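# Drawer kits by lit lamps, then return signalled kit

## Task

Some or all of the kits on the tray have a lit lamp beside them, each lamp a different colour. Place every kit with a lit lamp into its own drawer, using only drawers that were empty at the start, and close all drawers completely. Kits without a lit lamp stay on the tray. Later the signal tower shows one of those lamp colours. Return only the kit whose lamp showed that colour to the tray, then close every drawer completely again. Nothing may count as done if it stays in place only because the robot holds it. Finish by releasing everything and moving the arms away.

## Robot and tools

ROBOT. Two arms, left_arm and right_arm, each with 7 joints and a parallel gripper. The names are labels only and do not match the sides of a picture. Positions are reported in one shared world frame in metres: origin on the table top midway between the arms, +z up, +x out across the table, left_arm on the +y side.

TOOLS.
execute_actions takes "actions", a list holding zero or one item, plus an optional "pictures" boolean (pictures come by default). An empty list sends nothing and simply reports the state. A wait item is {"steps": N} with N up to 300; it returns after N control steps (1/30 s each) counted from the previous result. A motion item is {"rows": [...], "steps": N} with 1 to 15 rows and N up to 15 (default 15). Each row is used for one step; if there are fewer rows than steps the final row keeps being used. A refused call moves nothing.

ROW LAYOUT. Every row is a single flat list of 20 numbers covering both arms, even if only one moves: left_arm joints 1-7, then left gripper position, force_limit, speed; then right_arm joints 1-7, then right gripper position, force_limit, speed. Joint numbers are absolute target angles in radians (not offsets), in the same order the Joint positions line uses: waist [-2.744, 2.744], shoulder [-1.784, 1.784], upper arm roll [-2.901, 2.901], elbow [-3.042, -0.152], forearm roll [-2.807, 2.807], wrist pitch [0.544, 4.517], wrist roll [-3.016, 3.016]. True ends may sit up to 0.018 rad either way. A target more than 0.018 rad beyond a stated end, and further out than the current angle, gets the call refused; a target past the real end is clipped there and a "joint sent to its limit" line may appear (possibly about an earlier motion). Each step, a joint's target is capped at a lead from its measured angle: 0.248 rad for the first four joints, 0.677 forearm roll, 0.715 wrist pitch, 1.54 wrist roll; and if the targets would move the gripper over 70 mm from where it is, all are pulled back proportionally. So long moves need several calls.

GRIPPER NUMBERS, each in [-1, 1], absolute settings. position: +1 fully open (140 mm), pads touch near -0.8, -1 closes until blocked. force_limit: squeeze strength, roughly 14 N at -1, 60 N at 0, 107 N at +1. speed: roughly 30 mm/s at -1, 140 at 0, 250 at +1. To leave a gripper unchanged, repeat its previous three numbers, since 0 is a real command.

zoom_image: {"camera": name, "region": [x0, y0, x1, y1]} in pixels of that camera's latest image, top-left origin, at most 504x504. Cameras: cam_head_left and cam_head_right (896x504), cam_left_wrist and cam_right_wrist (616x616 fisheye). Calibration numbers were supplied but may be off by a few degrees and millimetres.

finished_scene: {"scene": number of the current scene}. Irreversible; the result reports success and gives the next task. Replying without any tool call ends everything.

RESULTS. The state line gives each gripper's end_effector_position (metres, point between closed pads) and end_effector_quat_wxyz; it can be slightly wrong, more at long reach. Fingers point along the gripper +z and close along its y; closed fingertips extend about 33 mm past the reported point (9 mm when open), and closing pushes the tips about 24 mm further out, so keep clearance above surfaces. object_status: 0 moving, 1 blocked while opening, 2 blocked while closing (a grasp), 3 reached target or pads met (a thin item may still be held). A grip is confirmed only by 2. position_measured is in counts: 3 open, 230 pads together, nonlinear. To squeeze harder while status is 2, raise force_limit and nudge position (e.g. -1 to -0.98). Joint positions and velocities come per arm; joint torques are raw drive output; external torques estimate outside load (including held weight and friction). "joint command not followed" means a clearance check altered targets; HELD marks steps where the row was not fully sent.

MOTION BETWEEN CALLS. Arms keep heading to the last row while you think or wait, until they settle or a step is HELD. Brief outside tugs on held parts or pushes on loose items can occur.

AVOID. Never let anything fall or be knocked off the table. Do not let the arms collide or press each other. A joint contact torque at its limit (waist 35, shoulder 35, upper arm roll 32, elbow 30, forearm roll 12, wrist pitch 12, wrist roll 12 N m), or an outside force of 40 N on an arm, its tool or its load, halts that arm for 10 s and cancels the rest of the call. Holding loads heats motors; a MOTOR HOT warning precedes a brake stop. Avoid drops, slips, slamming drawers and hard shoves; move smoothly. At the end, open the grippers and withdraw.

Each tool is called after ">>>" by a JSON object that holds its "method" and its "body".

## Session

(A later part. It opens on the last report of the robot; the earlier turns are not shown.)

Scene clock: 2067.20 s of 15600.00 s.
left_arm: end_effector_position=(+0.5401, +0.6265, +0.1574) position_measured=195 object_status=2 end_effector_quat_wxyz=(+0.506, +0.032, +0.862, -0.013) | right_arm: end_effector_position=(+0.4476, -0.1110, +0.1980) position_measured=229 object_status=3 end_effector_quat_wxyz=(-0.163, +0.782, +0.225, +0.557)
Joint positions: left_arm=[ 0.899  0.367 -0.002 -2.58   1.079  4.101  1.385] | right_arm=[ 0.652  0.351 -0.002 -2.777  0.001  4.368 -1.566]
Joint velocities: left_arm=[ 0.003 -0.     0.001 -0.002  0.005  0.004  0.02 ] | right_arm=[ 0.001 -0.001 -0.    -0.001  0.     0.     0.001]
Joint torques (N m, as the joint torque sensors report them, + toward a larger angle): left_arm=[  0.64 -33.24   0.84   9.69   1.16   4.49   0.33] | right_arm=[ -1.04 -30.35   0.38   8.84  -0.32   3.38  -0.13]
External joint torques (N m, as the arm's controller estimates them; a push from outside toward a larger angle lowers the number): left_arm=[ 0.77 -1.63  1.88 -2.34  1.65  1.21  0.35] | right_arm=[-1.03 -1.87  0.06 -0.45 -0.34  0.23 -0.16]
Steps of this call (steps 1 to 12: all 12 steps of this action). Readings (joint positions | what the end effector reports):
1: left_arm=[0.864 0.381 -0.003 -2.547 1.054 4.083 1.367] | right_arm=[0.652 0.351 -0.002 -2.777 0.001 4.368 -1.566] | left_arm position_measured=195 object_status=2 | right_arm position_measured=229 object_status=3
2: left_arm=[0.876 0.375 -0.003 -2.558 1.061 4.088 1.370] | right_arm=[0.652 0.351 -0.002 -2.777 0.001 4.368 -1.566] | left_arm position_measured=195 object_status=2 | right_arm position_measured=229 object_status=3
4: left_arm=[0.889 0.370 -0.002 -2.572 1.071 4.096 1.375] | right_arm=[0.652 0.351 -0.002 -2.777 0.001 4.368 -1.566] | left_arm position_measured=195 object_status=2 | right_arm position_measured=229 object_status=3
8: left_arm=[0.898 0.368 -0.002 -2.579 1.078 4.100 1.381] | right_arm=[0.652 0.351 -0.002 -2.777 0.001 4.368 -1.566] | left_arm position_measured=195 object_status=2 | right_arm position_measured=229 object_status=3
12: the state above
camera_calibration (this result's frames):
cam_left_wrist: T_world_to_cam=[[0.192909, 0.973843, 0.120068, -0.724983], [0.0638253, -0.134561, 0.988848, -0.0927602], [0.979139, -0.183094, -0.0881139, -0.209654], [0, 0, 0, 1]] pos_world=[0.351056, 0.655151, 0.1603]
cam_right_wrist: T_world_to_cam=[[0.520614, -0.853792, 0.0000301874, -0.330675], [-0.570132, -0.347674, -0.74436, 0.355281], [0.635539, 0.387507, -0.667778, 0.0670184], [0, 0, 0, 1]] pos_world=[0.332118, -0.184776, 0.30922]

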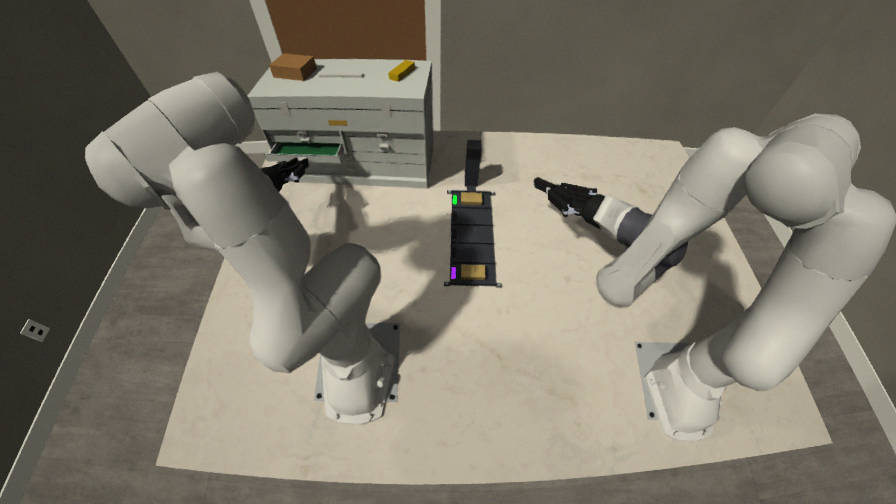

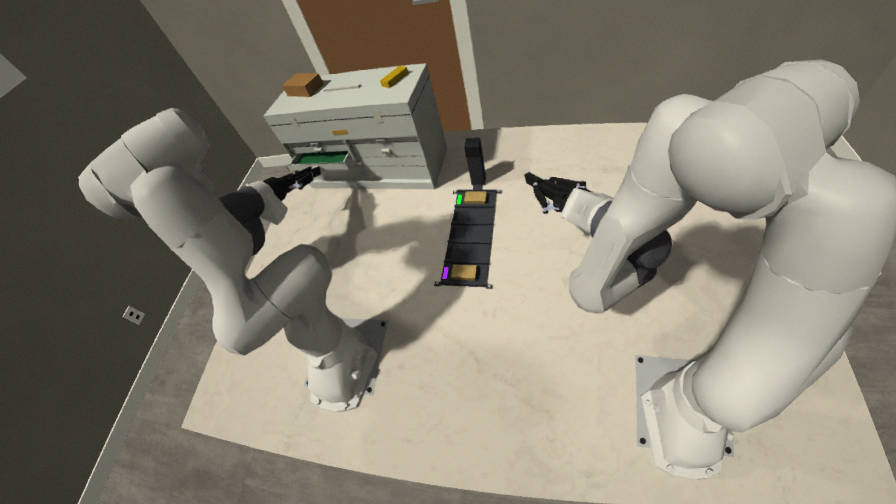

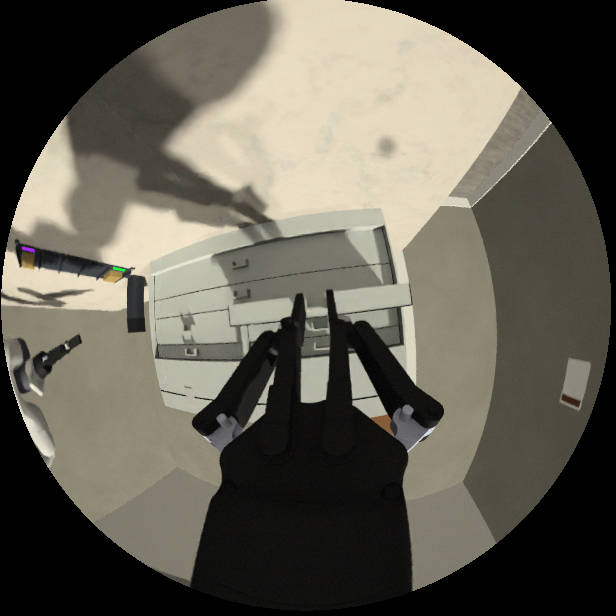

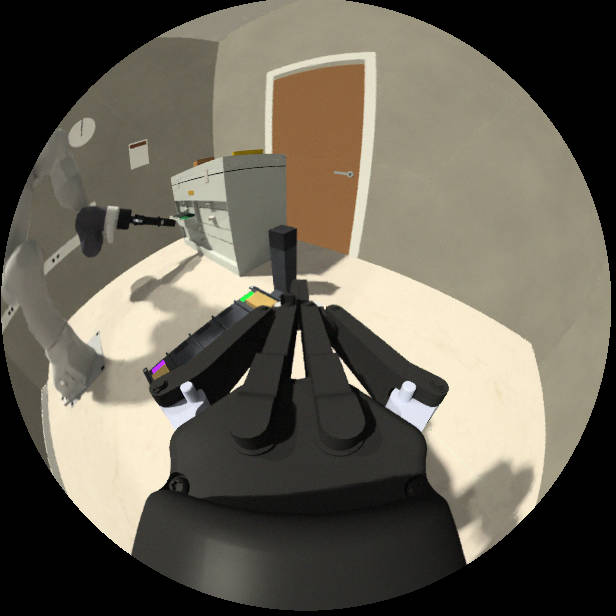

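>>> {"method": "execute_actions", "body": {"actions": [{"rows":[[0.9486,0.3483,0,-2.6218,1.12,4.127,1.416,-1,0,-0.5,0.65,0.35,0,-2.778,0,4.37,-1.571,-0.8,0,0]],"steps":12}], "pictures": false}}

>>> {"method": "execute_actions", "body": {"actions": [{"rows":[[0.999,0.333,0,-2.6578,1.159,4.143,1.435,-1,0,-0.5,0.65,0.35,0,-2.778,0,4.37,-1.571,-0.8,0,0]],"steps":12}], "pictures": false}}

>>> {"method": "execute_actions", "body": {"actions": [{"rows":[[1.0525,0.319,0,-2.691,1.202,4.158,1.452,-1,0,-0.5,0.65,0.35,0,-2.778,0,4.37,-1.571,-0.8,0,0]],"steps":12}], "pictures": false}}

>>> {"method": "execute_actions", "body": {"actions": [{"rows":[[1.1094,0.3063,0,-2.7214,1.249,4.171,1.47,-1,0,-0.5,0.65,0.35,0,-2.778,0,4.37,-1.571,-0.8,0,0]]}], "pictures": false}}

>>> {"method": "execute_actions", "body": {"actions": [{"rows":[[1.1094,0.3063,0,-2.7214,1.249,4.171,1.47,-0.16,0,0,0.65,0.35,0,-2.778,0,4.37,-1.571,-0.8,0,0]],"steps":10}], "pictures": false}}

>>> {"method": "execute_actions", "body": {"actions": [{"rows":[[1.233,0.285,0,-2.774,1.355,4.19,1.5,-0.16,0,0,0.65,0.35,0,-2.778,0,4.37,-1.571,-0.8,0,0]]}]}}

>>> {"method": "zoom_image", "body": {"camera": "cam_head_left", "region": [220, 80, 460, 220]}}

Scene clock: 2085.90 s of 15600.00 s.
left_arm: end_effector_position=(+0.5202, +0.6278, +0.1577) position_measured=195 object_status=2 end_effector_quat_wxyz=(+0.506, +0.032, +0.862, -0.013) | right_arm: end_effector_position=(+0.4476, -0.1110, +0.1980) position_measured=229 object_status=3 end_effector_quat_wxyz=(-0.163, +0.782, +0.225, +0.557)
Joint positions: left_arm=[ 0.946  0.351 -0.002 -2.619  1.114  4.12   1.405] | right_arm=[ 0.652  0.351 -0.002 -2.777  0.001  4.368 -1.566]
Joint velocities: left_arm=[ 0.003  0.001 -0.001 -0.001  0.005  0.002  0.014] | right_arm=[ 0.     0.     0.001 -0.002 -0.001  0.     0.   ]
Joint torques (N m, as the joint torque sensors report them, + toward a larger angle): left_arm=[  0.39 -31.94   0.37   9.14   1.06   4.46   0.45] | right_arm=[ -0.89 -30.22   0.29   8.78  -0.26   3.38  -0.15]
External joint torques (N m, as the arm's controller estimates them; a push from outside toward a larger angle lowers the number): left_arm=[ 0.47 -1.33  1.35 -2.37  1.51  1.18  0.47] | right_arm=[-0.96 -1.73 -0.11 -0.52 -0.26  0.24 -0.18]
Steps of this call (steps 1 to 15: the robot went on to your last target; steps 16 to 90: nothing new was sent; then 15.30 s passed at rest; steps 91 to 102: all 12 steps of this action). Readings (joint positions | what the end effector reports):
91: left_arm=[0.909 0.363 -0.003 -2.588 1.086 4.103 1.391] | right_arm=[0.652 0.351 -0.002 -2.777 0.001 4.368 -1.566] | left_arm position_measured=195 object_status=2 | right_arm position_measured=229 object_status=3
92: left_arm=[0.921 0.358 -0.003 -2.599 1.094 4.108 1.393] | right_arm=[0.652 0.351 -0.002 -2.777 0.001 4.368 -1.566] | left_arm position_measured=195 object_status=2 | right_arm position_measured=229 object_status=3
94: left_arm=[0.936 0.353 -0.002 -2.612 1.105 4.115 1.397] | right_arm=[0.652 0.351 -0.002 -2.777 0.001 4.368 -1.566] | left_arm position_measured=195 object_status=2 | right_arm position_measured=229 object_status=3
98: left_arm=[0.945 0.351 -0.002 -2.618 1.112 4.119 1.402] | right_arm=[0.652 0.351 -0.002 -2.777 0.001 4.368 -1.566] | left_arm position_measured=195 object_status=2 | right_arm position_measured=229 object_status=3
102: the state above

Scene clock: 2086.30 s of 15600.00 s.
left_arm: end_effector_position=(+0.5003, +0.6291, +0.1579) position_measured=195 object_status=2 end_effector_quat_wxyz=(+0.506, +0.031, +0.862, -0.013) | right_arm: end_effector_position=(+0.4476, -0.1110, +0.1980) position_measured=229 object_status=3 end_effector_quat_wxyz=(-0.163, +0.782, +0.225, +0.557)
Joint positions: left_arm=[ 0.997  0.335 -0.002 -2.655  1.153  4.136  1.423] | right_arm=[ 0.652  0.351 -0.002 -2.777  0.001  4.368 -1.566]
Joint velocities: left_arm=[ 0.005  0.    -0.    -0.     0.008  0.004  0.017] | right_arm=[-0.     0.001 -0.    -0.     0.    -0.     0.002]
Joint torques (N m, as the joint torque sensors report them, + toward a larger angle): left_arm=[  0.28 -31.52   0.51   9.36   1.21   4.54   0.31] | right_arm=[ -1.33 -30.22   0.58   8.92  -0.25   3.42  -0.1 ]
External joint torques (N m, as the arm's controller estimates them; a push from outside toward a larger angle lowers the number): left_arm=[ 0.38 -1.89  1.49 -1.6   1.61  1.24  0.32] | right_arm=[-1.27 -1.77  0.3  -0.37 -0.28  0.28 -0.13]
Steps of this call (steps 1 to 12: all 12 steps of this action). Readings (joint positions | what the end effector reports):
1: left_arm=[0.957 0.347 -0.004 -2.625 1.121 4.121 1.407] | right_arm=[0.652 0.351 -0.002 -2.777 0.001 4.368 -1.566] | left_arm position_measured=195 object_status=2 | right_arm position_measured=229 object_status=3
2: left_arm=[0.970 0.342 -0.003 -2.636 1.130 4.125 1.410] | right_arm=[0.652 0.351 -0.002 -2.777 0.001 4.368 -1.566] | left_arm position_measured=195 object_status=2 | right_arm position_measured=229 object_status=3
4: left_arm=[0.985 0.337 -0.002 -2.648 1.142 4.131 1.414] | right_arm=[0.652 0.351 -0.002 -2.777 0.001 4.368 -1.566] | left_arm position_measured=195 object_status=2 | right_arm position_measured=229 object_status=3
8: left_arm=[0.995 0.335 -0.002 -2.654 1.151 4.135 1.420] | right_arm=[0.652 0.351 -0.002 -2.777 0.001 4.368 -1.566] | left_arm position_measured=195 object_status=2 | right_arm position_measured=229 object_status=3
12: the state above

Scene clock: 2086.70 s of 15600.00 s.
left_arm: end_effector_position=(+0.4804, +0.6303, +0.1582) position_measured=195 object_status=2 end_effector_quat_wxyz=(+0.507, +0.031, +0.862, -0.013) | right_arm: end_effector_position=(+0.4476, -0.1110, +0.1980) position_measured=229 object_status=3 end_effector_quat_wxyz=(-0.163, +0.782, +0.225, +0.557)
Joint positions: left_arm=[ 1.05   0.321 -0.002 -2.688  1.195  4.151  1.44 ] | right_arm=[ 0.652  0.351 -0.002 -2.777  0.001  4.368 -1.566]
Joint velocities: left_arm=[ 0.004 -0.001 -0.001  0.     0.007  0.     0.015] | right_arm=[-0.001  0.     0.    -0.     0.     0.     0.001]
Joint torques (N m, as the joint torque sensors report them, + toward a larger angle): left_arm=[  0.1  -30.41   0.22   8.34   1.34   4.53   0.4 ] | right_arm=[ -1.15 -30.31   0.27   8.71  -0.29   3.39  -0.12]
External joint torques (N m, as the arm's controller estimates them; a push from outside toward a larger angle lowers the number): left_arm=[ 0.29 -1.62  1.27 -2.17  1.69  1.23  0.42] | right_arm=[-1.13 -1.88 -0.03 -0.57 -0.31  0.25 -0.15]
Steps of this call (steps 1 to 12: all 12 steps of this action). Readings (joint positions | what the end effector reports):
1: left_arm=[1.008 0.332 -0.004 -2.661 1.161 4.137 1.425] | right_arm=[0.652 0.351 -0.002 -2.777 0.001 4.368 -1.566] | left_arm position_measured=195 object_status=2 | right_arm position_measured=229 object_status=3
2: left_arm=[1.022 0.327 -0.004 -2.670 1.171 4.141 1.427] | right_arm=[0.652 0.351 -0.002 -2.777 0.001 4.368 -1.566] | left_arm position_measured=195 object_status=2 | right_arm position_measured=229 object_status=3
4: left_arm=[1.038 0.323 -0.002 -2.682 1.184 4.147 1.432] | right_arm=[0.652 0.351 -0.002 -2.777 0.001 4.368 -1.566] | left_arm position_measured=195 object_status=2 | right_arm position_measured=229 object_status=3
8: left_arm=[1.048 0.321 -0.002 -2.687 1.193 4.150 1.437] | right_arm=[0.652 0.351 -0.002 -2.777 0.001 4.368 -1.566] | left_arm position_measured=195 object_status=2 | right_arm position_measured=229 object_status=3
12: the state above

Scene clock: 2087.20 s of 15600.00 s.
left_arm: end_effector_position=(+0.4604, +0.6316, +0.1585) position_measured=195 object_status=2 end_effector_quat_wxyz=(+0.507, +0.031, +0.861, -0.011) | right_arm: end_effector_position=(+0.4476, -0.1110, +0.1980) position_measured=229 object_status=3 end_effector_quat_wxyz=(-0.163, +0.782, +0.225, +0.557)
Joint positions: left_arm=[ 1.108  0.309 -0.001 -2.718  1.242  4.164  1.459] | right_arm=[ 0.652  0.351 -0.002 -2.777  0.001  4.368 -1.566]
Joint velocities: left_arm=[ 0.002 -0.     0.     0.001  0.004  0.     0.009] | right_arm=[ 0.001 -0.001  0.001 -0.     0.001 -0.     0.   ]
Joint torques (N m, as the joint torque sensors report them, + toward a larger angle): left_arm=[ -0.41 -29.2    0.87   7.26   1.45   4.57   0.46] | right_arm=[ -1.18 -30.47   0.64   8.85  -0.21   3.42  -0.14]
External joint torques (N m, as the arm's controller estimates them; a push from outside toward a larger angle lowers the number): left_arm=[-0.38 -1.31  1.75 -2.78  1.79  1.27  0.48] | right_arm=[-1.23 -2.    0.26 -0.46 -0.21  0.28 -0.16]
Steps of this call (steps 1 to 15: all 15 steps of this action). Readings (joint positions | what the end effector reports):
1: left_arm=[1.063 0.318 -0.004 -2.693 1.204 4.151 1.443] | right_arm=[0.652 0.351 -0.002 -2.777 0.001 4.368 -1.566] | left_arm position_measured=195 object_status=2 | right_arm position_measured=229 object_status=3
2: left_arm=[1.077 0.314 -0.003 -2.702 1.215 4.155 1.445] | right_arm=[0.652 0.351 -0.002 -2.777 0.001 4.368 -1.566] | left_arm position_measured=195 object_status=2 | right_arm position_measured=229 object_status=3
4: left_arm=[1.095 0.311 -0.002 -2.713 1.229 4.160 1.449] | right_arm=[0.652 0.351 -0.002 -2.777 0.001 4.368 -1.566] | left_arm position_measured=195 object_status=2 | right_arm position_measured=229 object_status=3
8: left_arm=[1.105 0.309 -0.001 -2.717 1.239 4.163 1.455] | right_arm=[0.652 0.351 -0.002 -2.777 0.001 4.368 -1.566] | left_arm position_measured=195 object_status=2 | right_arm position_measured=229 object_status=3
15: the state above

Scene clock: 2087.53 s of 15600.00 s.
left_arm: end_effector_position=(+0.4600, +0.6296, +0.1588) position_measured=149 object_status=0 end_effector_quat_wxyz=(+0.507, +0.033, +0.861, -0.013) | right_arm: end_effector_position=(+0.4476, -0.1110, +0.1980) position_measured=229 object_status=3 end_effector_quat_wxyz=(-0.163, +0.782, +0.225, +0.557)
Joint positions: left_arm=[ 1.108  0.308 -0.001 -2.72   1.246  4.166  1.462] | right_arm=[ 0.652  0.351 -0.002 -2.777  0.001  4.368 -1.566]
Joint velocities: left_arm=[ 0.001 -0.001  0.     0.     0.002  0.004  0.002] | right_arm=[-0.    -0.001  0.001 -0.001 -0.001  0.     0.001]
Joint torques (N m, as the joint torque sensors report them, + toward a larger angle): left_arm=[  0.83 -29.12   0.11   8.06   0.58   4.03   0.43] | right_arm=[ -1.26 -30.07   0.74   8.7   -0.26   3.38  -0.14]
External joint torques (N m, as the arm's controller estimates them; a push from outside toward a larger angle lowers the number): left_arm=[ 0.76 -1.22  0.92 -1.94  0.92  0.73  0.45] | right_arm=[-1.24 -1.62  0.43 -0.58 -0.27  0.24 -0.16]
Steps of this call (steps 1 to 10: all 10 steps of this action). Readings (joint positions | what the end effector reports):
1: left_arm=[1.108 0.309 -0.001 -2.718 1.242 4.164 1.460] | right_arm=[0.652 0.351 -0.002 -2.777 0.001 4.368 -1.566] | left_arm position_measured=195 object_status=0 | right_arm position_measured=229 object_status=3
2: left_arm=[1.108 0.308 -0.001 -2.718 1.243 4.164 1.460] | right_arm=[0.652 0.351 -0.002 -2.777 0.001 4.368 -1.566] | left_arm position_measured=193 object_status=0 | right_arm position_measured=229 object_status=3
4: left_arm=[1.108 0.308 -0.001 -2.719 1.244 4.165 1.461] | right_arm=[0.652 0.351 -0.002 -2.777 0.001 4.368 -1.566] | left_arm position_measured=173 object_status=0 | right_arm position_measured=229 object_status=3
8: left_arm=[1.108 0.308 -0.001 -2.720 1.246 4.166 1.462] | right_arm=[0.652 0.351 -0.002 -2.777 0.001 4.368 -1.566] | left_arm position_measured=149 object_status=0 | right_arm position_measured=229 object_status=3
10: the state above

Scene clock: 2088.03 s of 15600.00 s.
left_arm: end_effector_position=(+0.4199, +0.6311, +0.1583) position_measured=149 object_status=3 end_effector_quat_wxyz=(+0.506, +0.029, +0.862, -0.013) | right_arm: end_effector_position=(+0.4476, -0.1110, +0.1980) position_measured=229 object_status=3 end_effector_quat_wxyz=(-0.163, +0.782, +0.225, +0.557)
Joint positions: left_arm=[ 1.23   0.287  0.002 -2.772  1.35   4.185  1.487] | right_arm=[ 0.652  0.351 -0.002 -2.777  0.001  4.368 -1.566]
Joint velocities: left_arm=[ 0.001 -0.002 -0.001 -0.     0.014  0.006  0.02 ] | right_arm=[ 0.     0.    -0.001  0.    -0.001  0.001  0.001]
Joint torques (N m, as the joint torque sensors report them, + toward a larger angle): left_arm=[  1.   -27.15  -1.51   7.86   0.59   4.09   0.48] | right_arm=[ -1.02 -30.06   0.36   8.82  -0.27   3.47  -0.16]
External joint torques (N m, as the arm's controller estimates them; a push from outside toward a larger angle lowers the number): left_arm=[ 0.97 -0.88 -0.7  -1.21  0.86  0.79  0.5 ] | right_arm=[-0.99 -1.66  0.06 -0.46 -0.29  0.34 -0.18]
Steps of this call (steps 1 to 15: all 15 steps of this action). Readings (joint positions | what the end effector reports):
1: left_arm=[1.134 0.303 -0.009 -2.731 1.270 4.169 1.465] | right_arm=[0.652 0.351 -0.002 -2.777 0.001 4.368 -1.566] | left_arm position_measured=149 object_status=0 | right_arm position_measured=229 object_status=3
2: left_arm=[1.164 0.297 -0.008 -2.746 1.291 4.172 1.468] | right_arm=[0.652 0.351 -0.002 -2.777 0.001 4.368 -1.566] | left_arm position_measured=149 object_status=0 | right_arm position_measured=229 object_status=3
4: left_arm=[1.206 0.292 -0.000 -2.762 1.316 4.177 1.473] | right_arm=[0.652 0.351 -0.002 -2.777 0.001 4.368 -1.566] | left_arm position_measured=149 object_status=3 | right_arm position_measured=229 object_status=3
8: left_arm=[1.228 0.288 0.002 -2.771 1.340 4.182 1.480] | right_arm=[0.652 0.351 -0.002 -2.777 0.001 4.368 -1.566] | left_arm position_measured=149 object_status=3 | right_arm position_measured=229 object_status=3
15: the state above
camera_calibration (this result's frames):
cam_left_wrist: T_world_to_cam=[[0.188243, 0.974932, 0.118625, -0.704862], [0.0632751, -0.132573, 0.989152, -0.0863916], [0.980082, -0.178695, -0.0866448, -0.0944862], [0, 0, 0, 1]] pos_world=[0.230756, 0.658855, 0.160882]
cam_right_wrist: T_world_to_cam=[[0.520614, -0.853792, 0.0000302278, -0.330675], [-0.570132, -0.347674, -0.74436, 0.355281], [0.63554, 0.387507, -0.667778, 0.0670184], [0, 0, 0, 1]] pos_world=[0.332118, -0.184776, 0.30922]

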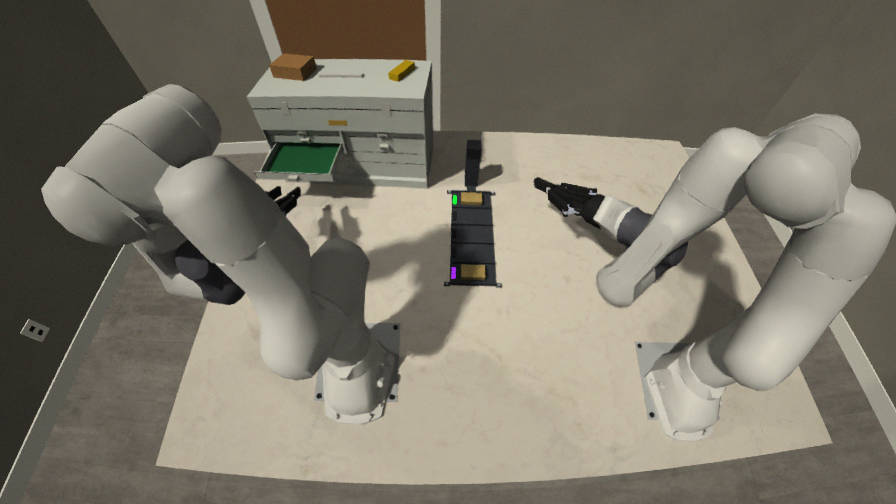

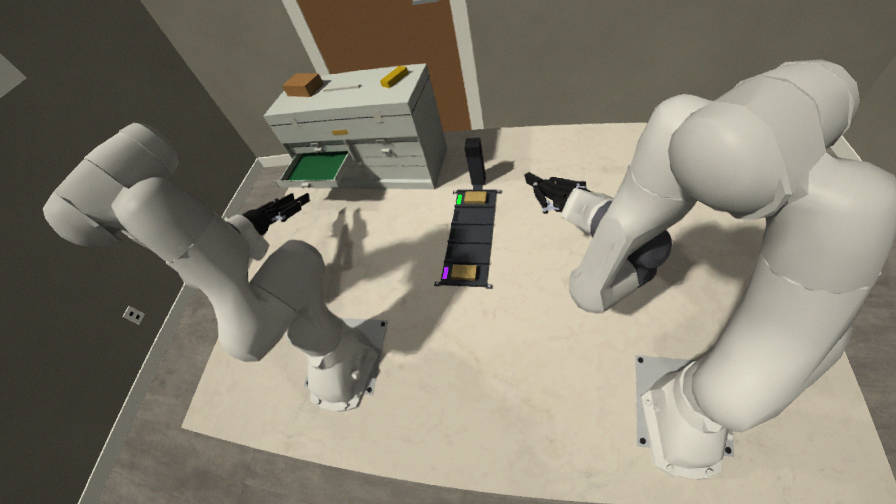

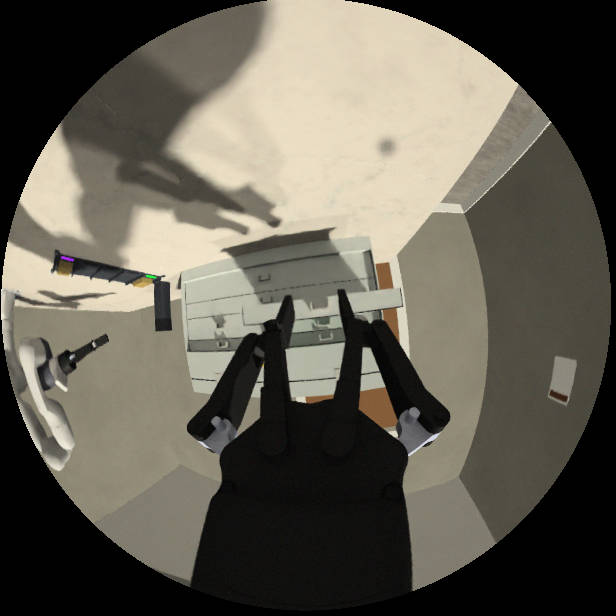

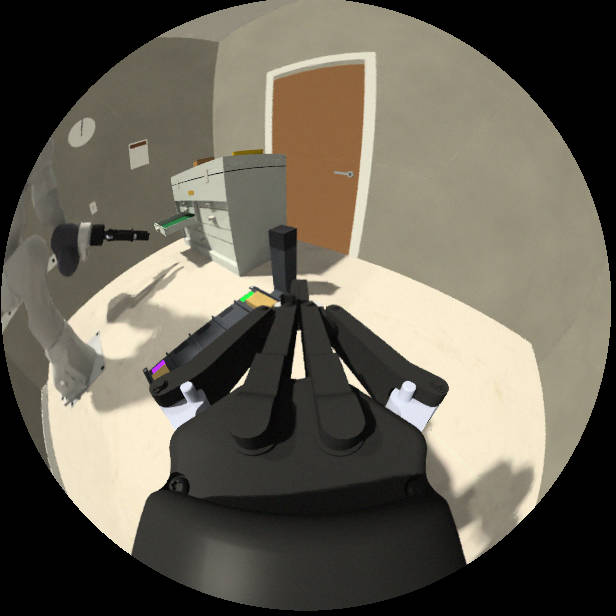

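Region (220, 80, 460, 220) of cam_head_left's 896x504 image, scaled by 2.100, with more detail than that image has; it fills the top 294 rows of this view, and the rest is white.

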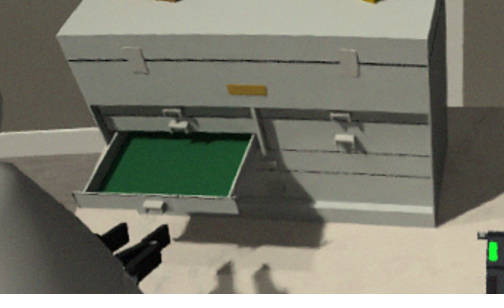

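>>> {"method": "execute_actions", "body": {"actions": [{"rows":[[1.233,-0.25,0,-2.774,1.355,4.19,1.5,0.28,0,0,0.65,0.35,0,-2.778,0,4.37,-1.571,-0.8,0,0]]}], "pictures": false}}

>>> {"method": "execute_actions", "body": {"actions": [{"rows":[[1.233,-0.5285,0,-2.6,0,3.2,0.747,0.28,0,0,0.65,0.35,0,-2.778,0,4.37,-1.571,-0.8,0,0]]}], "pictures": false}}

>>> {"method": "execute_actions", "body": {"actions": [{"steps":30}], "pictures": false}}

>>> {"method": "execute_actions", "body": {"actions": [{"rows":[[1.233,-0.5285,0,-2.461,0,1.933,0.747,0.28,0,0,0.65,0.35,0,-2.778,0,4.37,-1.571,-0.8,0,0]]}], "pictures": false}}

>>> {"method": "execute_actions", "body": {"actions": [{"steps":30}], "pictures": false}}

>>> {"method": "execute_actions", "body": {"actions": [{"rows":[[-0.866,-0.5285,0,-2.461,0,1.933,0.747,0.28,0,0,0.65,0.35,0,-2.778,0,4.37,-1.571,-0.8,0,0]]}], "pictures": false}}

>>> {"method": "execute_actions", "body": {"actions": [{"steps":45}], "pictures": false}}

>>> {"method": "execute_actions", "body": {"actions": [{"rows":[[-0.866,-0.389,0,-2.6737,0,2.29,0.747,0.28,0,0,0.65,0.35,0,-2.778,0,4.37,-1.571,-0.8,0,0]]}], "pictures": false}}

>>> {"method": "execute_actions", "body": {"actions": [{"steps":25}]}}

Scene clock: 2133.10 s of 15600.00 s.
left_arm: end_effector_position=(+0.4325, +0.6672, +0.3671) position_measured=94 object_status=3 end_effector_quat_wxyz=(+0.555, +0.160, +0.790, +0.207) | right_arm: end_effector_position=(+0.4476, -0.1110, +0.1980) position_measured=229 object_status=3 end_effector_quat_wxyz=(-0.163, +0.782, +0.225, +0.557)
Joint positions: left_arm=[ 1.231 -0.247  0.002 -2.77   1.353  4.189  1.493] | right_arm=[ 0.652  0.351 -0.002 -2.777  0.001  4.368 -1.566]
Joint velocities: left_arm=[ 0.001 -0.026  0.002 -0.025 -0.001 -0.    -0.   ] | right_arm=[-0.     0.002  0.001  0.     0.    -0.001 -0.002]
Joint torques (N m, as the joint torque sensors report them, + toward a larger angle): left_arm=[  0.55 -16.71  -0.13  15.8   -1.2    2.71   0.41] | right_arm=[ -0.88 -30.     0.58   9.    -0.28   3.4   -0.12]
External joint torques (N m, as the arm's controller estimates them; a push from outside toward a larger angle lowers the number): left_arm=[ 0.43 -0.56 -0.95 -1.81  0.59  0.23  0.4 ] | right_arm=[-0.92 -1.63  0.21 -0.24 -0.28  0.27 -0.15]
Steps of this call (steps 1 to 15: the robot went on to your last target; steps 16 to 90: nothing new was sent; then 41.57 s passed at rest; steps 91 to 105: all 15 steps of this action). Readings (joint positions | what the end effector reports):
91: left_arm=[1.230 0.259 0.002 -2.780 1.353 4.182 1.493] | right_arm=[0.652 0.351 -0.002 -2.777 0.001 4.368 -1.566] | left_arm position_measured=149 object_status=0 | right_arm position_measured=229 object_status=3
92: left_arm=[1.230 0.206 0.002 -2.782 1.353 4.182 1.493] | right_arm=[0.652 0.351 -0.002 -2.777 0.001 4.368 -1.566] | left_arm position_measured=143 object_status=0 | right_arm position_measured=229 object_status=3
94: left_arm=[1.230 0.096 0.002 -2.778 1.353 4.183 1.493] | right_arm=[0.652 0.351 -0.002 -2.777 0.001 4.368 -1.566] | left_arm position_measured=128 object_status=0 | right_arm position_measured=229 object_status=3
98: left_arm=[1.231 -0.129 0.002 -2.774 1.353 4.184 1.493] | right_arm=[0.652 0.351 -0.002 -2.777 0.001 4.368 -1.566] | left_arm position_measured=97 object_status=0 | right_arm position_measured=229 object_status=3
105: the state above

Scene clock: 2133.60 s of 15600.00 s.
left_arm: end_effector_position=(+0.3723, +0.8667, +0.5013) position_measured=94 object_status=3 end_effector_quat_wxyz=(+0.545, -0.172, +0.745, +0.343) | right_arm: end_effector_position=(+0.4476, -0.1110, +0.1980) position_measured=229 object_status=3 end_effector_quat_wxyz=(-0.163, +0.782, +0.225, +0.557)
Joint positions: left_arm=[ 1.23  -0.431 -0.001 -2.659  0.818  3.778  1.279] | right_arm=[ 0.652  0.351 -0.002 -2.777  0.001  4.368 -1.566]
Joint velocities: left_arm=[ 0.004 -0.267  0.004  0.175 -1.249 -0.842 -0.442] | right_arm=[ 0.001 -0.     0.    -0.     0.001  0.    -0.   ]
Joint torques (N m, as the joint torque sensors report them, + toward a larger angle): left_arm=[  0.88 -13.75   1.56  20.93  -1.54   1.71  -0.4 ] | right_arm=[ -1.08 -30.26   0.54   8.81  -0.3    3.42  -0.17]
External joint torques (N m, as the arm's controller estimates them; a push from outside toward a larger angle lowers the number): left_arm=[ 0.63 -0.52  0.73  0.33 -0.92 -0.82 -0.4 ] | right_arm=[-1.06 -1.81  0.23 -0.46 -0.31  0.29 -0.19]
Steps of this call (steps 1 to 15: all 15 steps of this action). Readings (joint positions | what the end effector reports):
1: left_arm=[1.230 -0.255 0.000 -2.767 1.328 4.166 1.480] | right_arm=[0.652 0.351 -0.002 -2.777 0.001 4.368 -1.566] | left_arm position_measured=94 object_status=3 | right_arm position_measured=229 object_status=3
2: left_arm=[1.230 -0.268 0.000 -2.758 1.297 4.141 1.466] | right_arm=[0.652 0.351 -0.002 -2.777 0.001 4.368 -1.566] | left_arm position_measured=94 object_status=3 | right_arm position_measured=229 object_status=3
4: left_arm=[1.230 -0.299 0.000 -2.739 1.233 4.091 1.437] | right_arm=[0.652 0.351 -0.002 -2.777 0.001 4.368 -1.566] | left_arm position_measured=94 object_status=3 | right_arm position_measured=229 object_status=3
8: left_arm=[1.230 -0.355 -0.000 -2.705 1.097 3.985 1.381] | right_arm=[0.652 0.351 -0.002 -2.777 0.001 4.368 -1.566] | left_arm position_measured=94 object_status=3 | right_arm position_measured=229 object_status=3
15: the state above

Scene clock: 2134.60 s of 15600.00 s.
left_arm: end_effector_position=(+0.2060, +0.9730, +0.4792) position_measured=94 object_status=3 end_effector_quat_wxyz=(-0.522, +0.715, -0.447, -0.125) | right_arm: end_effector_position=(+0.4476, -0.1110, +0.1980) position_measured=229 object_status=3 end_effector_quat_wxyz=(-0.163, +0.782, +0.225, +0.557)
Joint positions: left_arm=[ 1.232 -0.526  0.    -2.601  0.004  3.209  0.79 ] | right_arm=[ 0.652  0.351 -0.002 -2.777  0.001  4.368 -1.566]
Joint velocities: left_arm=[ 0.001 -0.    -0.001 -0.001 -0.007 -0.027 -0.119] | right_arm=[ 0.001 -0.001  0.001  0.    -0.001  0.001 -0.001]
Joint torques (N m, as the joint torque sensors report them, + toward a larger angle): left_arm=[ -0.11 -15.15   0.51  24.65   0.13   2.71  -0.27] | right_arm=[ -1.13 -29.81   0.61   8.87  -0.25   3.39  -0.13]
External joint torques (N m, as the arm's controller estimates them; a push from outside toward a larger angle lowers the number): left_arm=[-0.1  -1.12  0.98 -0.01 -0.56 -0.54 -0.22] | right_arm=[-1.21 -1.4   0.21 -0.35 -0.25  0.25 -0.15]
Steps of this call (steps 1 to 30: the robot went on to your last target). Readings (joint positions | what the end effector reports):
1: left_arm=[1.230 -0.440 -0.001 -2.653 0.771 3.748 1.263] | right_arm=[0.652 0.351 -0.002 -2.777 0.001 4.368 -1.566] | left_arm position_measured=94 object_status=3 | right_arm position_measured=229 object_status=3
2: left_arm=[1.230 -0.448 -0.001 -2.648 0.722 3.718 1.247] | right_arm=[0.652 0.351 -0.002 -2.777 0.001 4.368 -1.566] | left_arm position_measured=94 object_status=3 | right_arm position_measured=229 object_status=3
4: left_arm=[1.230 -0.464 -0.001 -2.638 0.615 3.659 1.214] | right_arm=[0.652 0.351 -0.002 -2.777 0.001 4.368 -1.566] | left_arm position_measured=94 object_status=3 | right_arm position_measured=229 object_status=3
8: left_arm=[1.230 -0.495 -0.002 -2.620 0.380 3.524 1.131] | right_arm=[0.652 0.351 -0.002 -2.777 0.001 4.368 -1.566] | left_arm position_measured=94 object_status=3 | right_arm position_measured=229 object_status=3
30: the state above

Scene clock: 2135.10 s of 15600.00 s.
left_arm: end_effector_position=(+0.1810, +0.9014, +0.3525) position_measured=94 object_status=3 end_effector_quat_wxyz=(-0.260, +0.820, -0.506, -0.061) | right_arm: end_effector_position=(+0.4476, -0.1110, +0.1980) position_measured=229 object_status=3 end_effector_quat_wxyz=(-0.163, +0.782, +0.225, +0.557)
Joint positions: left_arm=[ 1.232 -0.527  0.    -2.481  0.004  2.494  0.778] | right_arm=[ 0.652  0.351 -0.002 -2.777  0.001  4.368 -1.566]
Joint velocities: left_arm=[ 0.001 -0.001  0.     0.057  0.001 -1.153 -0.016] | right_arm=[-0.    -0.    -0.001 -0.     0.     0.     0.001]
Joint torques (N m, as the joint torque sensors report them, + toward a larger angle): left_arm=[ -0.27 -14.35  -0.02  25.97   0.51   2.8   -0.26] | right_arm=[ -1.12 -30.2    0.59   8.84  -0.28   3.39  -0.15]
External joint torques (N m, as the arm's controller estimates them; a push from outside toward a larger angle lowers the number): left_arm=[-0.27  0.23  0.43  0.69 -0.22 -0.85 -0.23] | right_arm=[-1.08 -1.73  0.3  -0.43 -0.3   0.25 -0.17]
Steps of this call (steps 1 to 15: all 15 steps of this action). Readings (joint positions | what the end effector reports):
1: left_arm=[1.232 -0.526 0.000 -2.584 0.004 3.146 0.788] | right_arm=[0.652 0.351 -0.002 -2.777 0.001 4.368 -1.566] | left_arm position_measured=94 object_status=3 | right_arm position_measured=229 object_status=3
2: left_arm=[1.232 -0.525 0.000 -2.564 0.004 3.083 0.787] | right_arm=[0.652 0.351 -0.002 -2.777 0.001 4.368 -1.566] | left_arm position_measured=94 object_status=3 | right_arm position_measured=229 object_status=3
4: left_arm=[1.232 -0.526 0.000 -2.535 0.004 2.974 0.785] | right_arm=[0.652 0.351 -0.002 -2.777 0.001 4.368 -1.566] | left_arm position_measured=94 object_status=3 | right_arm position_measured=229 object_status=3
8: left_arm=[1.232 -0.527 0.000 -2.504 0.004 2.788 0.782] | right_arm=[0.652 0.351 -0.002 -2.777 0.001 4.368 -1.566] | left_arm position_measured=94 object_status=3 | right_arm position_measured=229 object_status=3
15: the state above

Scene clock: 2136.10 s of 15600.00 s.
left_arm: end_effector_position=(+0.1334, +0.7605, +0.2695) position_measured=94 object_status=3 end_effector_quat_wxyz=(-0.002, +0.858, -0.514, -0.002) | right_arm: end_effector_position=(+0.4476, -0.1110, +0.1980) position_measured=229 object_status=3 end_effector_quat_wxyz=(-0.163, +0.782, +0.225, +0.557)
Joint positions: left_arm=[ 1.232 -0.527  0.    -2.463  0.003  1.94   0.755] | right_arm=[ 0.652  0.351 -0.002 -2.777  0.001  4.368 -1.566]
Joint velocities: left_arm=[-0.001 -0.    -0.    -0.002 -0.001 -0.017 -0.007] | right_arm=[-0.001 -0.001 -0.003  0.    -0.001  0.002 -0.   ]
Joint torques (N m, as the joint torque sensors report them, + toward a larger angle): left_arm=[  0.07 -14.07   0.52  24.73   0.4    2.19  -0.28] | right_arm=[ -0.72 -29.92   0.07   8.83  -0.3    3.43  -0.13]
External joint torques (N m, as the arm's controller estimates them; a push from outside toward a larger angle lowers the number): left_arm=[ 0.06 -0.39  0.96  0.49 -0.34 -0.27 -0.28] | right_arm=[-0.68 -1.37 -0.21 -0.52 -0.32  0.28 -0.15]
Steps of this call (steps 1 to 30: the robot went on to your last target). Readings (joint positions | what the end effector reports):
1: left_arm=[1.232 -0.527 0.000 -2.479 0.004 2.453 0.777] | right_arm=[0.652 0.351 -0.002 -2.777 0.001 4.368 -1.566] | left_arm position_measured=94 object_status=3 | right_arm position_measured=229 object_status=3
2: left_arm=[1.232 -0.527 0.000 -2.477 0.004 2.413 0.777] | right_arm=[0.652 0.351 -0.002 -2.777 0.001 4.368 -1.566] | left_arm position_measured=94 object_status=3 | right_arm position_measured=229 object_status=3
4: left_arm=[1.232 -0.527 0.000 -2.473 0.004 2.332 0.775] | right_arm=[0.652 0.351 -0.002 -2.777 0.001 4.368 -1.566] | left_arm position_measured=94 object_status=3 | right_arm position_measured=229 object_status=3
8: left_arm=[1.232 -0.527 0.000 -2.467 0.004 2.172 0.770] | right_arm=[0.652 0.351 -0.002 -2.777 0.001 4.368 -1.566] | left_arm position_measured=94 object_status=3 | right_arm position_measured=229 object_status=3
30: the state above

Scene clock: 2136.60 s of 15600.00 s.
left_arm: end_effector_position=(+0.3629, +0.5568, +0.2698) position_measured=94 object_status=3 end_effector_quat_wxyz=(+0.003, -0.586, +0.810, +0.000) | right_arm: end_effector_position=(+0.4476, -0.1110, +0.1980) position_measured=229 object_status=3 end_effector_quat_wxyz=(-0.163, +0.782, +0.225, +0.557)
Joint positions: left_arm=[ 0.423 -0.527  0.001 -2.462  0.003  1.94   0.755] | right_arm=[ 0.652  0.351 -0.002 -2.777  0.001  4.368 -1.566]
Joint velocities: left_arm=[-1.585  0.001 -0.076  0.001 -0.008  0.    -0.   ] | right_arm=[-0.001  0.001 -0.001  0.001  0.     0.    -0.   ]
Joint torques (N m, as the joint torque sensors report them, + toward a larger angle): left_arm=[  4.42 -14.04   3.27  23.7    0.71   1.87  -0.26] | right_arm=[ -1.09 -30.35   0.17   8.55  -0.24   3.37  -0.15]
External joint torques (N m, as the arm's controller estimates them; a push from outside toward a larger angle lowers the number): left_arm=[-2.01  0.39 -0.02  0.03 -0.18 -0.32 -0.26] | right_arm=[-1.   -1.92 -0.08 -0.79 -0.27  0.23 -0.18]
Steps of this call (steps 1 to 15: all 15 steps of this action). Readings (joint positions | what the end effector reports):
1: left_arm=[1.195 -0.527 0.014 -2.463 0.004 1.940 0.755] | right_arm=[0.652 0.351 -0.002 -2.777 0.001 4.368 -1.566] | left_arm position_measured=94 object_status=3 | right_arm position_measured=229 object_status=3
2: left_arm=[1.144 -0.527 0.015 -2.463 0.004 1.940 0.755] | right_arm=[0.652 0.351 -0.002 -2.777 0.001 4.368 -1.566] | left_arm position_measured=94 object_status=3 | right_arm position_measured=229 object_status=3
4: left_arm=[1.037 -0.527 0.011 -2.462 0.003 1.940 0.755] | right_arm=[0.652 0.351 -0.002 -2.777 0.001 4.368 -1.566] | left_arm position_measured=94 object_status=3 | right_arm position_measured=229 object_status=3
8: left_arm=[0.817 -0.527 0.005 -2.462 0.003 1.940 0.755] | right_arm=[0.652 0.351 -0.002 -2.777 0.001 4.368 -1.566] | left_arm position_measured=94 object_status=3 | right_arm position_measured=229 object_status=3
15: the state above

Scene clock: 2138.10 s of 15600.00 s.
left_arm: end_effector_position=(+0.2669, +0.0980, +0.2698) position_measured=94 object_status=3 end_effector_quat_wxyz=(+0.002, +0.017, +1.000, -0.000) | right_arm: end_effector_position=(+0.4476, -0.1110, +0.1980) position_measured=229 object_status=3 end_effector_quat_wxyz=(-0.163, +0.782, +0.225, +0.557)
Joint positions: left_arm=[-0.863 -0.527 -0.003 -2.462  0.001  1.937  0.754] | right_arm=[ 0.652  0.351 -0.002 -2.777  0.001  4.368 -1.566]
Joint velocities: left_arm=[ 0.001 -0.     0.001  0.001  0.001 -0.001 -0.   ] | right_arm=[ 0.     0.002 -0.001  0.    -0.001 -0.    -0.001]
Joint torques (N m, as the joint torque sensors report them, + toward a larger angle): left_arm=[ -2.78 -14.4    1.55  24.     0.58   1.94  -0.24] | right_arm=[ -0.71 -30.55   0.59   8.37  -0.21   3.4   -0.16]
External joint torques (N m, as the arm's controller estimates them; a push from outside toward a larger angle lowers the number): left_arm=[-2.77 -0.71  1.98 -0.32 -0.17 -0.52 -0.24] | right_arm=[-0.7  -2.14  0.27 -0.9  -0.22  0.27 -0.18]
Steps of this call (steps 1 to 45: the robot went on to your last target). Readings (joint positions | what the end effector reports):
1: left_arm=[0.367 -0.527 0.001 -2.462 0.003 1.940 0.755] | right_arm=[0.652 0.351 -0.002 -2.777 0.001 4.368 -1.566] | left_arm position_measured=94 object_status=3 | right_arm position_measured=229 object_status=3
2: left_arm=[0.310 -0.527 0.001 -2.462 0.003 1.940 0.755] | right_arm=[0.652 0.351 -0.002 -2.777 0.001 4.368 -1.566] | left_arm position_measured=94 object_status=3 | right_arm position_measured=229 object_status=3
4: left_arm=[0.197 -0.527 0.000 -2.462 0.002 1.940 0.755] | right_arm=[0.652 0.351 -0.002 -2.777 0.001 4.368 -1.566] | left_arm position_measured=94 object_status=3 | right_arm position_measured=229 object_status=3
8: left_arm=[-0.030 -0.527 0.000 -2.462 0.002 1.940 0.755] | right_arm=[0.652 0.351 -0.002 -2.777 0.001 4.368 -1.566] | left_arm position_measured=94 object_status=3 | right_arm position_measured=229 object_status=3
45: the state above
All arms were judged still, so your last target was given up. Only a new action makes them travel on or press farther. Fingers that are still opening or closing keep moving.

Scene clock: 2138.60 s of 15600.00 s.
left_arm: end_effector_position=(+0.2613, +0.1043, +0.1463) position_measured=94 object_status=3 end_effector_quat_wxyz=(-0.008, +0.018, +1.000, +0.010) | right_arm: end_effector_position=(+0.4476, -0.1110, +0.1980) position_measured=229 object_status=3 end_effector_quat_wxyz=(-0.163, +0.782, +0.225, +0.557)
Joint positions: left_arm=[-0.863 -0.387 -0.003 -2.674  0.001  2.262  0.754] | right_arm=[ 0.652  0.351 -0.002 -2.777  0.001  4.368 -1.566]
Joint velocities: left_arm=[-0.002  0.001 -0.     0.     0.     0.144  0.001] | right_arm=[-0.001  0.     0.001 -0.     0.    -0.001  0.001]
Joint torques (N m, as the joint torque sensors report them, + toward a larger angle): left_arm=[ -2.75 -17.12   2.03  21.41   0.42   3.18  -0.31] | right_arm=[ -0.84 -30.28   0.28   8.85  -0.25   3.43  -0.13]
External joint torques (N m, as the arm's controller estimates them; a push from outside toward a larger angle lowers the number): left_arm=[-2.72 -0.95  2.37 -0.54 -0.18  0.86 -0.31] | right_arm=[-0.84 -1.82 -0.05 -0.47 -0.27  0.3  -0.16]
Steps of this call (steps 1 to 15: all 15 steps of this action). Readings (joint positions | what the end effector reports):
1: left_arm=[-0.863 -0.521 -0.003 -2.481 0.001 1.974 0.754] | right_arm=[0.652 0.351 -0.002 -2.777 0.001 4.368 -1.566] | left_arm position_measured=94 object_status=3 | right_arm position_measured=229 object_status=3
2: left_arm=[-0.863 -0.502 -0.003 -2.512 0.001 2.011 0.754] | right_arm=[0.652 0.351 -0.002 -2.777 0.001 4.368 -1.566] | left_arm position_measured=94 object_status=3 | right_arm position_measured=229 object_status=3
4: left_arm=[-0.863 -0.451 -0.003 -2.586 0.001 2.090 0.754] | right_arm=[0.652 0.351 -0.002 -2.777 0.001 4.368 -1.566] | left_arm position_measured=94 object_status=3 | right_arm position_measured=229 object_status=3
8: left_arm=[-0.863 -0.388 -0.003 -2.669 0.001 2.191 0.754] | right_arm=[0.652 0.351 -0.002 -2.777 0.001 4.368 -1.566] | left_arm position_measured=94 object_status=3 | right_arm position_measured=229 object_status=3
15: the state above

Scene clock: 2139.43 s of 15600.00 s.
left_arm: end_effector_position=(+0.2662, +0.0987, +0.1482) position_measured=94 object_status=3 end_effector_quat_wxyz=(+0.000, +0.018, +1.000, +0.001) | right_arm: end_effector_position=(+0.4476, -0.1110, +0.1980) position_measured=229 object_status=3 end_effector_quat_wxyz=(-0.163, +0.782, +0.225, +0.557)
Joint positions: left_arm=[-0.863 -0.387 -0.003 -2.674  0.001  2.286  0.754] | right_arm=[ 0.652  0.351 -0.002 -2.777  0.001  4.368 -1.566]
Joint velocities: left_arm=[-0.001  0.    -0.001 -0.     0.     0.    -0.   ] | right_arm=[ 0.002  0.001 -0.    -0.    -0.001  0.     0.   ]
Joint torques (N m, as the joint torque sensors report them, + toward a larger angle): left_arm=[ -1.54 -17.52   1.4   21.62   0.46   3.16  -0.22] | right_arm=[ -0.87 -30.6    0.6    8.95  -0.24   3.41  -0.17]
External joint torques (N m, as the arm's controller estimates them; a push from outside toward a larger angle lowers the number): left_arm=[-1.45 -1.    1.81 -0.71 -0.14  0.69 -0.22] | right_arm=[-0.89 -2.15  0.25 -0.34 -0.25  0.27 -0.19]
Steps of this call (steps 1 to 25: the robot went on to your last target). Readings (joint positions | what the end effector reports):
1: left_arm=[-0.863 -0.387 -0.003 -2.674 0.001 2.267 0.754] | right_arm=[0.652 0.351 -0.002 -2.777 0.001 4.368 -1.566] | left_arm position_measured=94 object_status=3 | right_arm position_measured=229 object_status=3
2: left_arm=[-0.863 -0.387 -0.003 -2.674 0.001 2.270 0.754] | right_arm=[0.652 0.351 -0.002 -2.777 0.001 4.368 -1.566] | left_arm position_measured=94 object_status=3 | right_arm position_measured=229 object_status=3
4: left_arm=[-0.863 -0.387 -0.003 -2.674 0.001 2.275 0.754] | right_arm=[0.652 0.351 -0.002 -2.777 0.001 4.368 -1.566] | left_arm position_measured=94 object_status=3 | right_arm position_measured=229 object_status=3
8: left_arm=[-0.863 -0.387 -0.003 -2.674 0.001 2.281 0.754] | right_arm=[0.652 0.351 -0.002 -2.777 0.001 4.368 -1.566] | left_arm position_measured=94 object_status=3 | right_arm position_measured=229 object_status=3
25: the state above
camera_calibration (this result's frames):
cam_left_wrist: T_world_to_cam=[[0.193388, 0.979661, -0.0535328, -0.132036], [0.894693, -0.153697, 0.419407, -0.272092], [0.402648, -0.129004, -0.906219, 0.230458], [0, 0, 0, 1]] pos_world=[0.17618, 0.11726, 0.315894]
cam_right_wrist: T_world_to_cam=[[0.520614, -0.853792, 0.0000302299, -0.330675], [-0.570132, -0.347674, -0.74436, 0.355281], [0.63554, 0.387507, -0.667778, 0.0670184], [0, 0, 0, 1]] pos_world=[0.332118, -0.184776, 0.30922]

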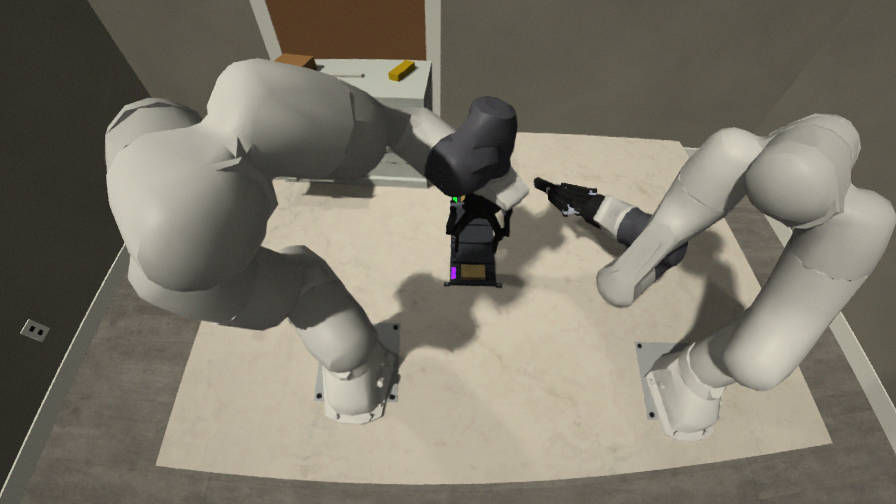

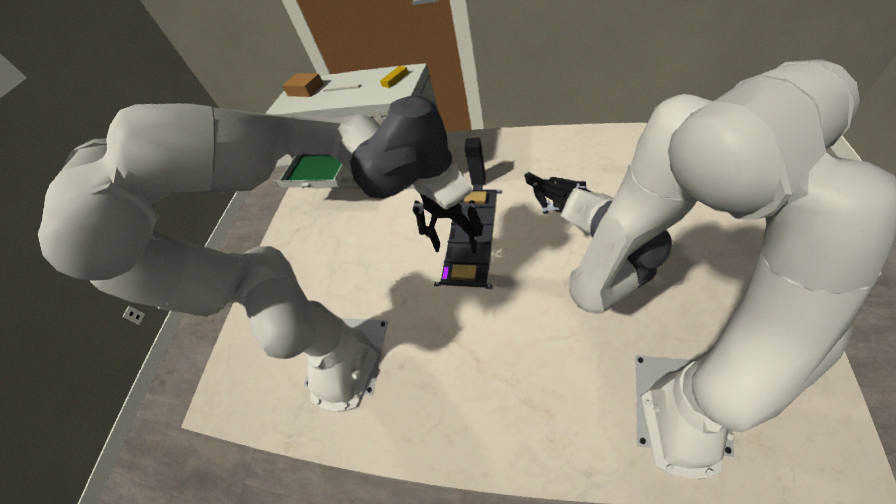

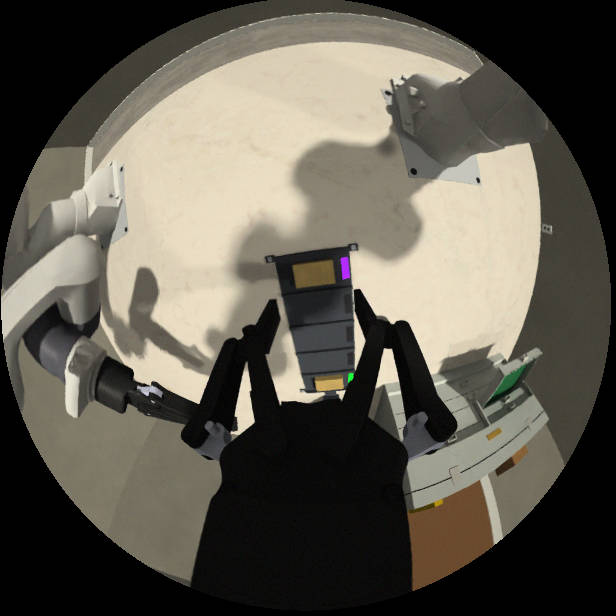

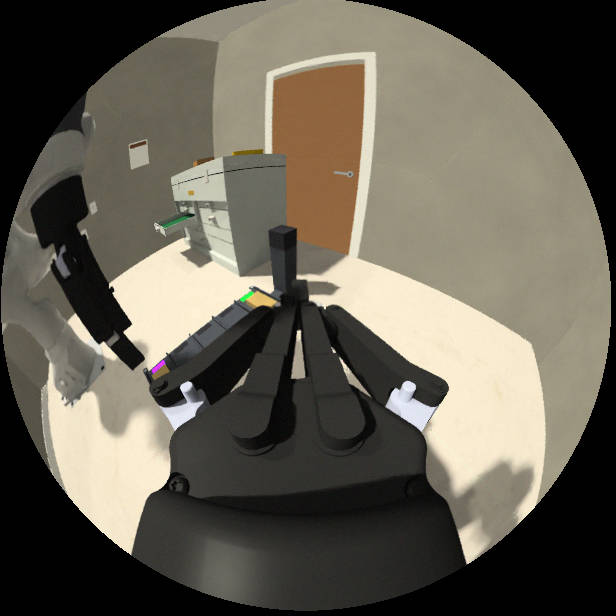

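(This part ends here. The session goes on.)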